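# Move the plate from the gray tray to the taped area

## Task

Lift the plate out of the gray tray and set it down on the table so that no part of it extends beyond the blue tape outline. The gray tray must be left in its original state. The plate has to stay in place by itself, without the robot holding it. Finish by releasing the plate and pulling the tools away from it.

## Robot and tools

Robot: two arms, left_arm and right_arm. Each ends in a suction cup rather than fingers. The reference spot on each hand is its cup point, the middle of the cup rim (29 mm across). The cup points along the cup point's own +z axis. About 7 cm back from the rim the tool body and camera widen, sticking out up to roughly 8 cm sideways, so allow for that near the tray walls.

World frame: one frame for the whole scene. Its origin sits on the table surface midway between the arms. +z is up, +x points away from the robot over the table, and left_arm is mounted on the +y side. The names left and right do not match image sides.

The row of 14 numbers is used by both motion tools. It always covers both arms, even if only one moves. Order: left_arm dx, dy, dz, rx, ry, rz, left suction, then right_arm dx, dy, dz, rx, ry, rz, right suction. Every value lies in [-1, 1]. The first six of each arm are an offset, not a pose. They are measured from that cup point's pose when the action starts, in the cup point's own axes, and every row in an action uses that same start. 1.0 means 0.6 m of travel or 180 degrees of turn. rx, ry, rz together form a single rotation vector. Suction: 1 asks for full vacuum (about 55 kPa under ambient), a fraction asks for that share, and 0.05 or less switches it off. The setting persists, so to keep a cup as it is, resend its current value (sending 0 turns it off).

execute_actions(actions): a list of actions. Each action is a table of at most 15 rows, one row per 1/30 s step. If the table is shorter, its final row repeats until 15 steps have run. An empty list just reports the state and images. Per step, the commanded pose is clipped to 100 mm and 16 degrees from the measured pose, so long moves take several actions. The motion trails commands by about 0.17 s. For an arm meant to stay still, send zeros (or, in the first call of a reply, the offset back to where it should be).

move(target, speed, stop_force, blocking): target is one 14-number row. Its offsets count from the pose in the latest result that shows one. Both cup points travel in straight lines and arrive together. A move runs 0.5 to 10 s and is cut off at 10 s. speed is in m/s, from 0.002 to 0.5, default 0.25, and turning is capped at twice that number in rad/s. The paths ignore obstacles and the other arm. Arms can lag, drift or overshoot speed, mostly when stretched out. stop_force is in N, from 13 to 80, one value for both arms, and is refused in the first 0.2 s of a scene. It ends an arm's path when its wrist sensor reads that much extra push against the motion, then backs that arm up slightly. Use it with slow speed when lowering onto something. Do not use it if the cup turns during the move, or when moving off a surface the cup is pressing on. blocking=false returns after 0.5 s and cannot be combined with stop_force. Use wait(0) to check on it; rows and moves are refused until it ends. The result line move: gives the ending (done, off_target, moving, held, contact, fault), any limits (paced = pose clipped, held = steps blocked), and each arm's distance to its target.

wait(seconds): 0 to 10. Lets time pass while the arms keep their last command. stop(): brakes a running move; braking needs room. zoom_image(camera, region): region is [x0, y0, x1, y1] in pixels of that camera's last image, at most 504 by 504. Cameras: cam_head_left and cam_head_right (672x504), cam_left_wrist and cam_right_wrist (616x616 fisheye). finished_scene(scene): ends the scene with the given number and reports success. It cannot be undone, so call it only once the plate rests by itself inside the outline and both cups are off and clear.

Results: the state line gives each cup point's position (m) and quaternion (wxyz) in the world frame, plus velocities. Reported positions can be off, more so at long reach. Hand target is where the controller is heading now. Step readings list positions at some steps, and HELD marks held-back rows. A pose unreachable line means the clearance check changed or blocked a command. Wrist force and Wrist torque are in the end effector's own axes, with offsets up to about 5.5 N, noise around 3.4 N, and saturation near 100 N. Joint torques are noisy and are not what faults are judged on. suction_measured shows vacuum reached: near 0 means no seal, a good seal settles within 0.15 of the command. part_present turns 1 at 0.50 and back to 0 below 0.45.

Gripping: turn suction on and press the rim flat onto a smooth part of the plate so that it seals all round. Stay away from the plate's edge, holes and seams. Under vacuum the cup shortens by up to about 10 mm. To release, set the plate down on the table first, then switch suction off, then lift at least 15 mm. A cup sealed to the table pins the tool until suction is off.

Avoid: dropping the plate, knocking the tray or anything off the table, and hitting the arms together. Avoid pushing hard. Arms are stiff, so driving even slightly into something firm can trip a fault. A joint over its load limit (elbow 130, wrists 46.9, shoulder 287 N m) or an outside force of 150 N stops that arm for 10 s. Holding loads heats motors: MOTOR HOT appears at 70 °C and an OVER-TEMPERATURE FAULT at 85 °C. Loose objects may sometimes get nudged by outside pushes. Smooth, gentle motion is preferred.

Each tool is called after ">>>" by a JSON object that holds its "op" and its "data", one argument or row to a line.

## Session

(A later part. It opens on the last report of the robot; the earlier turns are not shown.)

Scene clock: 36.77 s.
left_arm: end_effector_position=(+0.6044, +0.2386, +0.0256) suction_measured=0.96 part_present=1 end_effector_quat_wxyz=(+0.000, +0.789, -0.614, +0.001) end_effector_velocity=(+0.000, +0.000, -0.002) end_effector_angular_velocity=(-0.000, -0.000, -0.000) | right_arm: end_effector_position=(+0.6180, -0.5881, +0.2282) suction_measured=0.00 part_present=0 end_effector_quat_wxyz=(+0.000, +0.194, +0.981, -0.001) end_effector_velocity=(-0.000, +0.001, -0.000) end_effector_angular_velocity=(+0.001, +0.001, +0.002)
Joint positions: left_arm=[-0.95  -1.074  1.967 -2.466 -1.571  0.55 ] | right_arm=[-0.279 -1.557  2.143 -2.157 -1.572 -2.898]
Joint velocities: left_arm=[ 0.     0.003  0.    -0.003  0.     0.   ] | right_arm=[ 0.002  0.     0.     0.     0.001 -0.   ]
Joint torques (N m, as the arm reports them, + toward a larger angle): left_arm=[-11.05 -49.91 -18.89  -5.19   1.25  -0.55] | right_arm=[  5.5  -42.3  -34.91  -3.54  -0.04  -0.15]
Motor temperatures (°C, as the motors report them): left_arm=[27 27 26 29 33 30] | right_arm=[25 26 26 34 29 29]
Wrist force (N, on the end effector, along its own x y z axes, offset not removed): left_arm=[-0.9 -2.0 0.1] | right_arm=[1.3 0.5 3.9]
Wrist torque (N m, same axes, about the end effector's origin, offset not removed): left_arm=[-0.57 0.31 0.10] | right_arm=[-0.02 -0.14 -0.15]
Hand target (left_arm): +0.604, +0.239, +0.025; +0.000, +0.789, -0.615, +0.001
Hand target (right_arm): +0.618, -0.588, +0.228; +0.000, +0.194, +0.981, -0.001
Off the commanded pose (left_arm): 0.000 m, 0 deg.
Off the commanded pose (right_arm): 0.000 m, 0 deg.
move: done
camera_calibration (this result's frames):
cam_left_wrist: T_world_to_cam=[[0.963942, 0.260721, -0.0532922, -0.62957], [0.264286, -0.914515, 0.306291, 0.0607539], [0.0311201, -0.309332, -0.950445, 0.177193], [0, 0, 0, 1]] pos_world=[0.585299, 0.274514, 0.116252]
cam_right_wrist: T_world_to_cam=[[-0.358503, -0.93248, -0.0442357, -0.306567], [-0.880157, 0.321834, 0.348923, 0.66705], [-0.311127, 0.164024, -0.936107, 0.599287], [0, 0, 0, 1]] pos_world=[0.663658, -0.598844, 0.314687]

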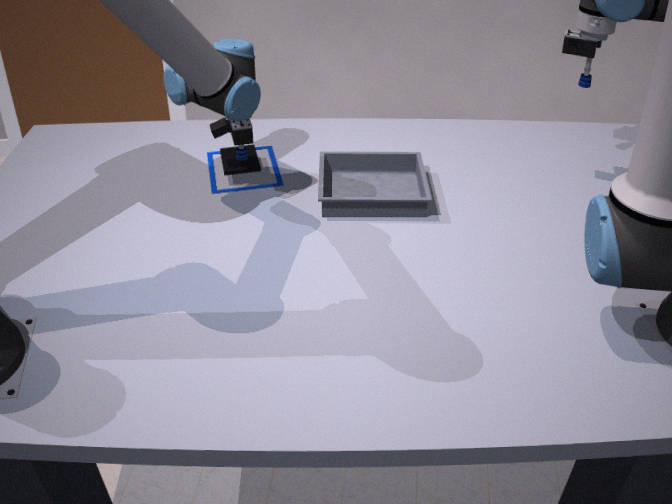

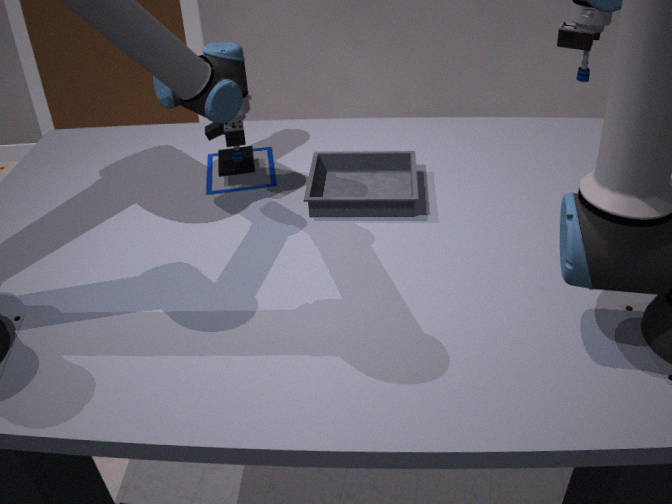

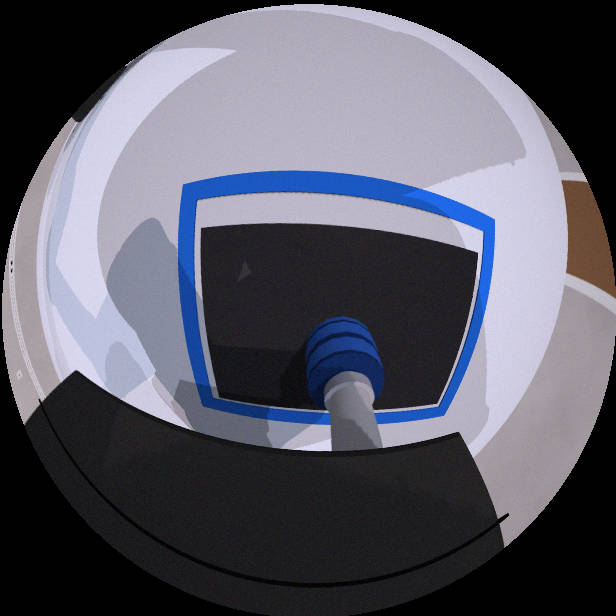

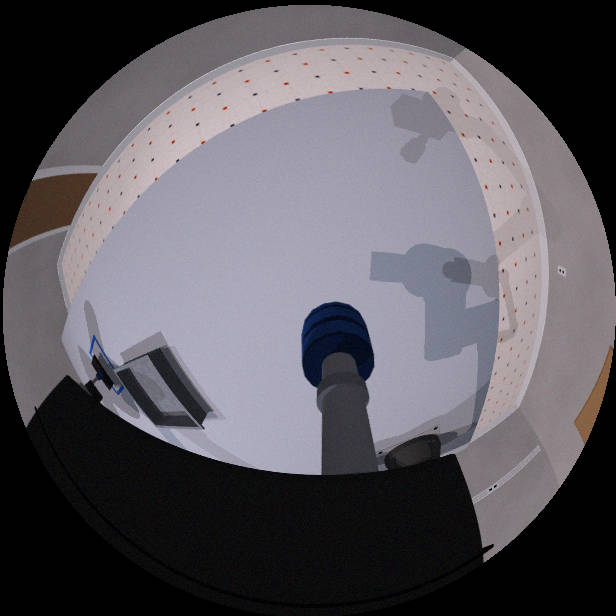

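>>> {"op": "move", "data": {
  "target": [0,0,0.06,0,0,0,1,0,0,0,0,0,0,0],
  "speed": 0.012,
  "stop_force": 13
}}

>>> {"op": "execute_actions", "data": {
  "actions": [
    [[0,0,0,0,0,0,0,0,0,0,0,0,0,0]]
  ]
}}

>>> {"op": "move", "data": {
  "target": [0,0,-0.2,0,0,0,0,0,0,0,0,0,0,0],
  "speed": 0.15
}}

Scene clock: 44.83 s.
left_arm: end_effector_position=(+0.6044, +0.2386, +0.0013) suction_measured=1.00 part_present=1 end_effector_quat_wxyz=(+0.000, +0.789, -0.615, +0.001) end_effector_velocity=(-0.000, +0.000, +0.002) end_effector_angular_velocity=(+0.002, +0.002, -0.000) | right_arm: end_effector_position=(+0.6180, -0.5881, +0.2282) suction_measured=0.00 part_present=0 end_effector_quat_wxyz=(+0.000, +0.194, +0.981, -0.001) end_effector_velocity=(+0.000, +0.001, +0.000) end_effector_angular_velocity=(+0.001, -0.000, +0.001)
Joint positions: left_arm=[-0.95  -1.04   1.973 -2.506 -1.571  0.551] | right_arm=[-0.279 -1.557  2.143 -2.157 -1.572 -2.898]
Joint velocities: left_arm=[-0.    -0.003 -0.001  0.006  0.    -0.   ] | right_arm=[ 0.001  0.    -0.001  0.001  0.001 -0.   ]
Joint torques (N m, as the arm reports them, + toward a larger angle): left_arm=[ -4.94 -73.29 -14.4    2.55   0.33  -0.68] | right_arm=[  4.95 -41.01 -34.8   -3.42   0.22  -0.22]
Motor temperatures (°C, as the motors report them): left_arm=[27 27 26 29 33 30] | right_arm=[25 26 26 34 29 29]
Wrist force (N, on the end effector, along its own x y z axes, offset not removed): left_arm=[-2.8 -4.7 -18.4] | right_arm=[-1.0 -4.7 0.1]
Wrist torque (N m, same axes, about the end effector's origin, offset not removed): left_arm=[-0.54 0.67 0.09] | right_arm=[-0.66 0.25 -0.22]
Hand target (left_arm): +0.604, +0.239, +0.002; +0.000, +0.789, -0.615, +0.001
Hand target (right_arm): +0.618, -0.588, +0.228; +0.000, +0.194, +0.981, -0.001
Off the commanded pose (left_arm): 0.012 m, 0 deg.
Off the commanded pose (right_arm): 0.000 m, 0 deg.
move: contact (left_arm)
camera_calibration (this result's frames):
cam_left_wrist: T_world_to_cam=[[0.96397, 0.260617, -0.0533034, -0.630866], [0.264191, -0.914549, 0.306273, 0.0682092], [0.0310712, -0.30932, -0.95045, 0.154098], [0, 0, 0, 1]] pos_world=[0.585327, 0.27446, 0.0919446]
cam_right_wrist: T_world_to_cam=[[-0.358503, -0.93248, -0.0442358, -0.306566], [-0.880157, 0.321834, 0.348922, 0.66705], [-0.311127, 0.164024, -0.936107, 0.599287], [0, 0, 0, 1]] pos_world=[0.663658, -0.598844, 0.314687]

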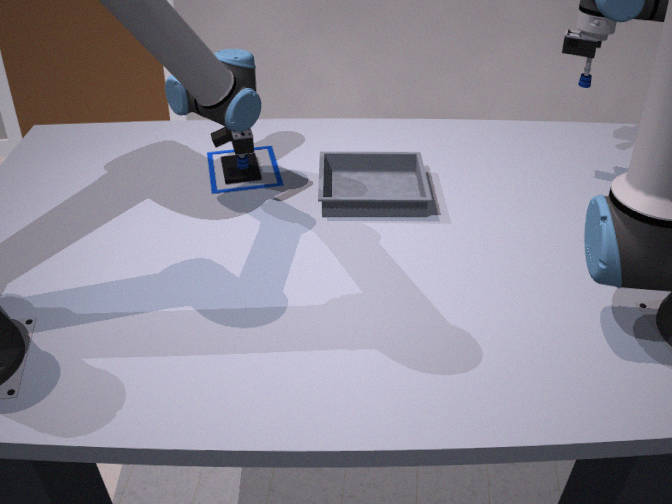

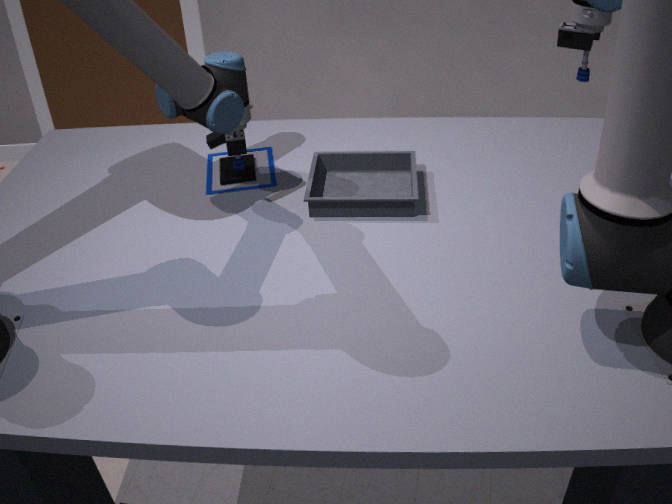

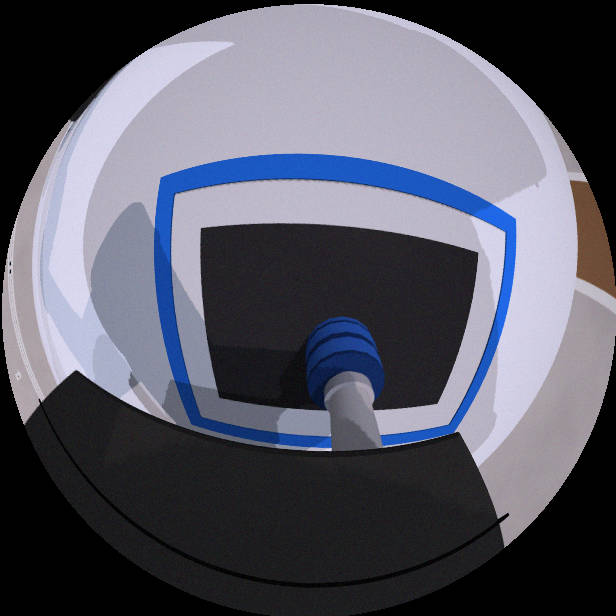

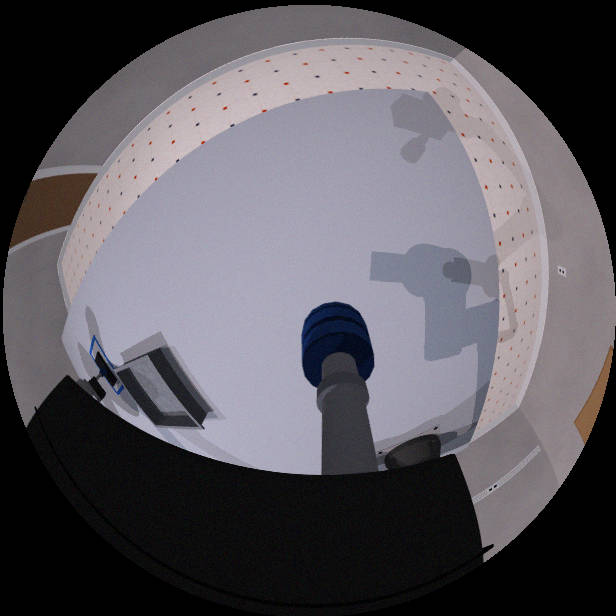

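Scene clock: 45.33 s.
left_arm: end_effector_position=(+0.6044, +0.2386, +0.0013) suction_measured=0.00 part_present=0 end_effector_quat_wxyz=(+0.000, +0.789, -0.615, +0.001) end_effector_velocity=(+0.000, +0.000, +0.000) end_effector_angular_velocity=(+0.000, +0.000, +0.000) | right_arm: end_effector_position=(+0.6180, -0.5881, +0.2282) suction_measured=0.00 part_present=0 end_effector_quat_wxyz=(+0.000, +0.194, +0.981, -0.001) end_effector_velocity=(-0.000, +0.000, -0.000) end_effector_angular_velocity=(-0.001, +0.001, +0.001)
Joint positions: left_arm=[-0.95  -1.04   1.973 -2.506 -1.571  0.551] | right_arm=[-0.279 -1.557  2.143 -2.157 -1.572 -2.898]
Joint velocities: left_arm=[ 0. -0.  0.  0. -0. -0.] | right_arm=[ 0.001  0.     0.     0.    -0.001 -0.   ]
Joint torques (N m, as the arm reports them, + toward a larger angle): left_arm=[ -4.69 -41.85 -13.36  -2.21   0.05  -0.07] | right_arm=[  4.65 -40.28 -34.12  -3.87  -0.03  -0.02]
Motor temperatures (°C, as the motors report them): left_arm=[27 27 26 29 33 30] | right_arm=[25 26 26 34 29 29]
Wrist force (N, on the end effector, along its own x y z axes, offset not removed): left_arm=[-4.8 0.1 -30.8] | right_arm=[-4.9 -2.8 5.3]
Wrist torque (N m, same axes, about the end effector's origin, offset not removed): left_arm=[-0.23 0.66 0.01] | right_arm=[-0.37 0.79 -0.22]
Hand target (left_arm): +0.604, +0.239, +0.001; +0.000, +0.789, -0.615, +0.001
Hand target (right_arm): +0.618, -0.588, +0.228; +0.000, +0.194, +0.981, -0.001
Off the commanded pose (left_arm): 0.000 m, 0 deg.
Off the commanded pose (right_arm): 0.000 m, 0 deg.
Step readings (end_effector_position):
0: left_arm (+0.6044, +0.2386, +0.0013) | right_arm (+0.6180, -0.5881, +0.2282)
1: left_arm (+0.6044, +0.2386, +0.0013) | right_arm (+0.6180, -0.5881, +0.2282)
2: left_arm (+0.6044, +0.2386, +0.0013) | right_arm (+0.6180, -0.5881, +0.2282)
4: left_arm (+0.6044, +0.2386, +0.0013) | right_arm (+0.6180, -0.5881, +0.2282)
8: left_arm (+0.6044, +0.2386, +0.0013) | right_arm (+0.6180, -0.5881, +0.2282)
15: end_effector_position above
camera_calibration (this result's frames):
cam_left_wrist: T_world_to_cam=[[0.963972, 0.260615, -0.0532761, -0.630867], [0.264179, -0.914538, 0.306317, 0.0681872], [0.0311078, -0.309356, -0.950437, 0.154146], [0, 0, 0, 1]] pos_world=[0.585329, 0.274459, 0.092009]
cam_right_wrist: T_world_to_cam=[[-0.358503, -0.93248, -0.0442357, -0.306567], [-0.880157, 0.321834, 0.348923, 0.66705], [-0.311127, 0.164024, -0.936107, 0.599287], [0, 0, 0, 1]] pos_world=[0.663658, -0.598844, 0.314687]

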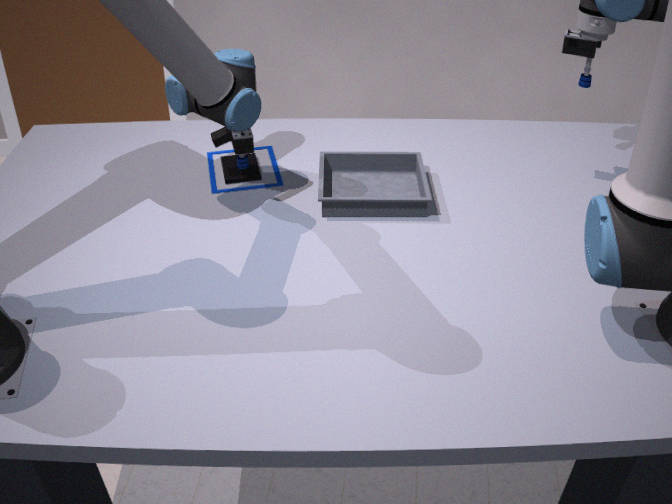

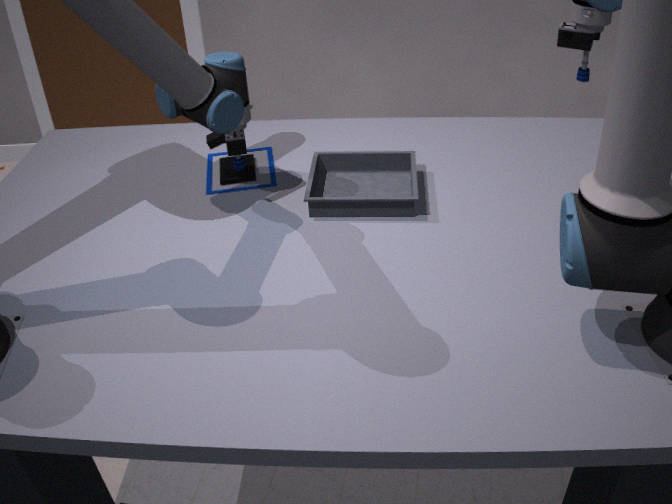

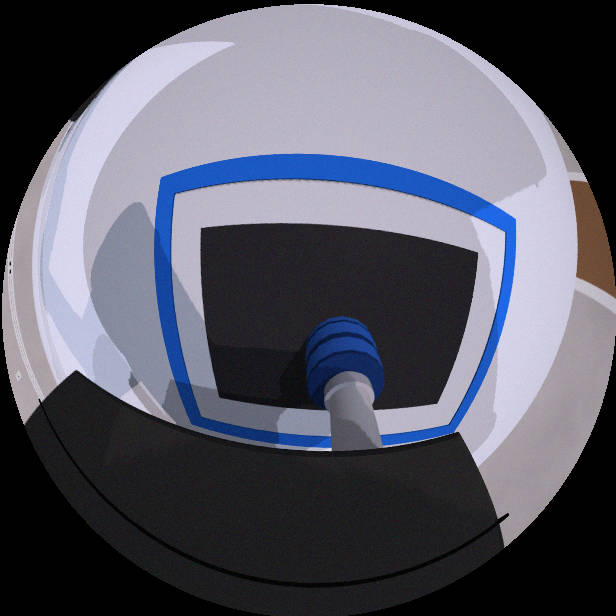

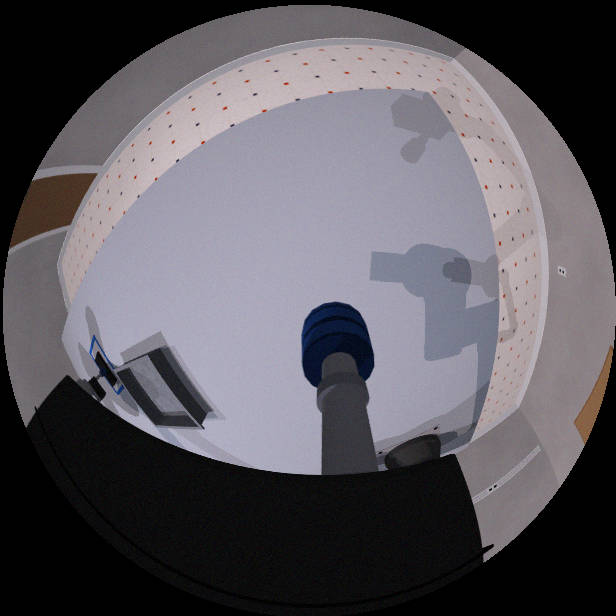

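Scene clock: 46.60 s.
left_arm: end_effector_position=(+0.6043, +0.2387, +0.1213) suction_measured=0.00 part_present=0 end_effector_quat_wxyz=(+0.000, +0.789, -0.615, +0.001) end_effector_velocity=(-0.000, -0.000, +0.001) end_effector_angular_velocity=(-0.000, -0.000, -0.000) | right_arm: end_effector_position=(+0.6180, -0.5881, +0.2282) suction_measured=0.00 part_present=0 end_effector_quat_wxyz=(+0.000, +0.194, +0.981, -0.001) end_effector_velocity=(+0.000, -0.000, +0.001) end_effector_angular_velocity=(+0.000, -0.001, -0.000)
Joint positions: left_arm=[-0.95  -1.196  1.925 -2.303 -1.571  0.551] | right_arm=[-0.279 -1.557  2.143 -2.157 -1.572 -2.898]
Joint velocities: left_arm=[-0.    -0.002 -0.001  0.003 -0.    -0.   ] | right_arm=[-0.     0.    -0.001  0.     0.    -0.   ]
Joint torques (N m, as the arm reports them, + toward a larger angle): left_arm=[  4.39 -81.12 -41.77  -1.03   1.05   2.67] | right_arm=[  3.78 -43.29 -35.04  -3.73  -0.15  -0.2 ]
Motor temperatures (°C, as the motors report them): left_arm=[27 27 26 29 33 30] | right_arm=[25 26 26 34 29 29]
Wrist force (N, on the end effector, along its own x y z axes, offset not removed): left_arm=[-2.7 -0.8 -2.6] | right_arm=[-2.5 1.2 -4.6]
Wrist torque (N m, same axes, about the end effector's origin, offset not removed): left_arm=[-0.31 0.34 -0.01] | right_arm=[-0.02 0.27 -0.18]
Hand target (left_arm): +0.604, +0.239, +0.121; +0.000, +0.789, -0.615, +0.001
Hand target (right_arm): +0.618, -0.588, +0.228; +0.000, +0.194, +0.981, -0.001
Off the commanded pose (left_arm): 0.000 m, 0 deg.
Off the commanded pose (right_arm): 0.000 m, 0 deg.
move: done
camera_calibration (this result's frames):
cam_left_wrist: T_world_to_cam=[[0.963967, 0.260631, -0.0532851, -0.624374], [0.264198, -0.914537, 0.306303, 0.0316275], [0.0311007, -0.309344, -0.950442, 0.268199], [0, 0, 0, 1]] pos_world=[0.585179, 0.274621, 0.21195]
cam_right_wrist: T_world_to_cam=[[-0.358503, -0.93248, -0.0442358, -0.306566], [-0.880157, 0.321834, 0.348923, 0.66705], [-0.311127, 0.164024, -0.936107, 0.599287], [0, 0, 0, 1]] pos_world=[0.663658, -0.598844, 0.314687]

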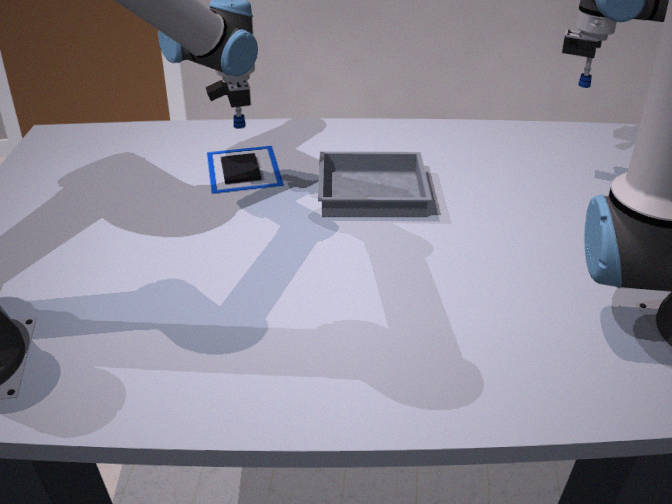

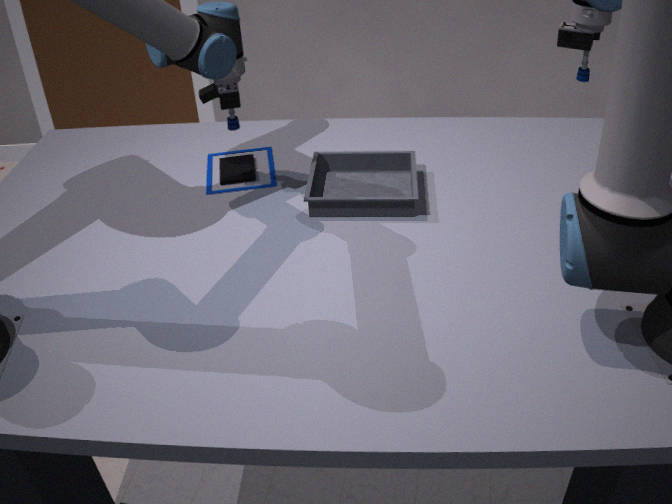

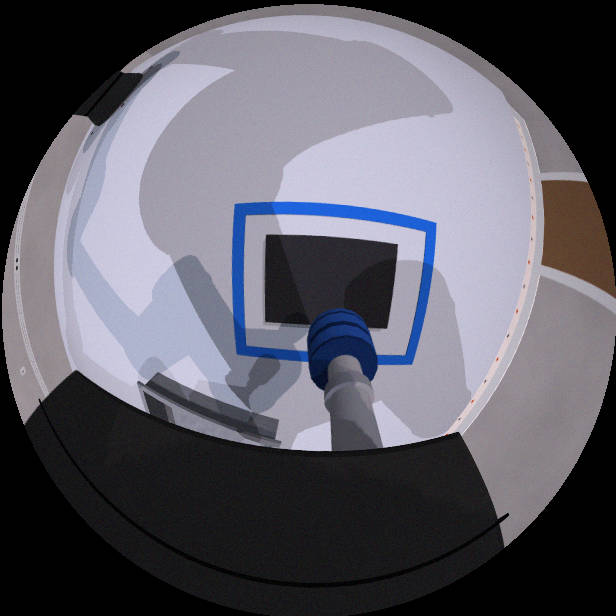

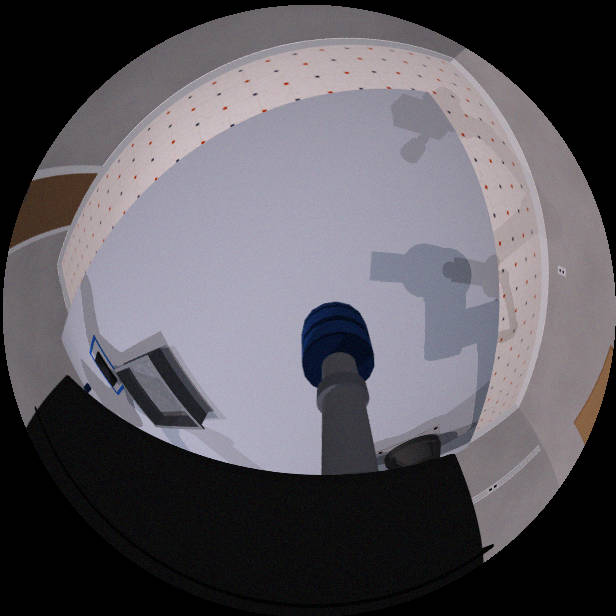

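>>> {"op": "finished_scene", "data": {
  "scene": 1
}}

The scene is finished: the task was done.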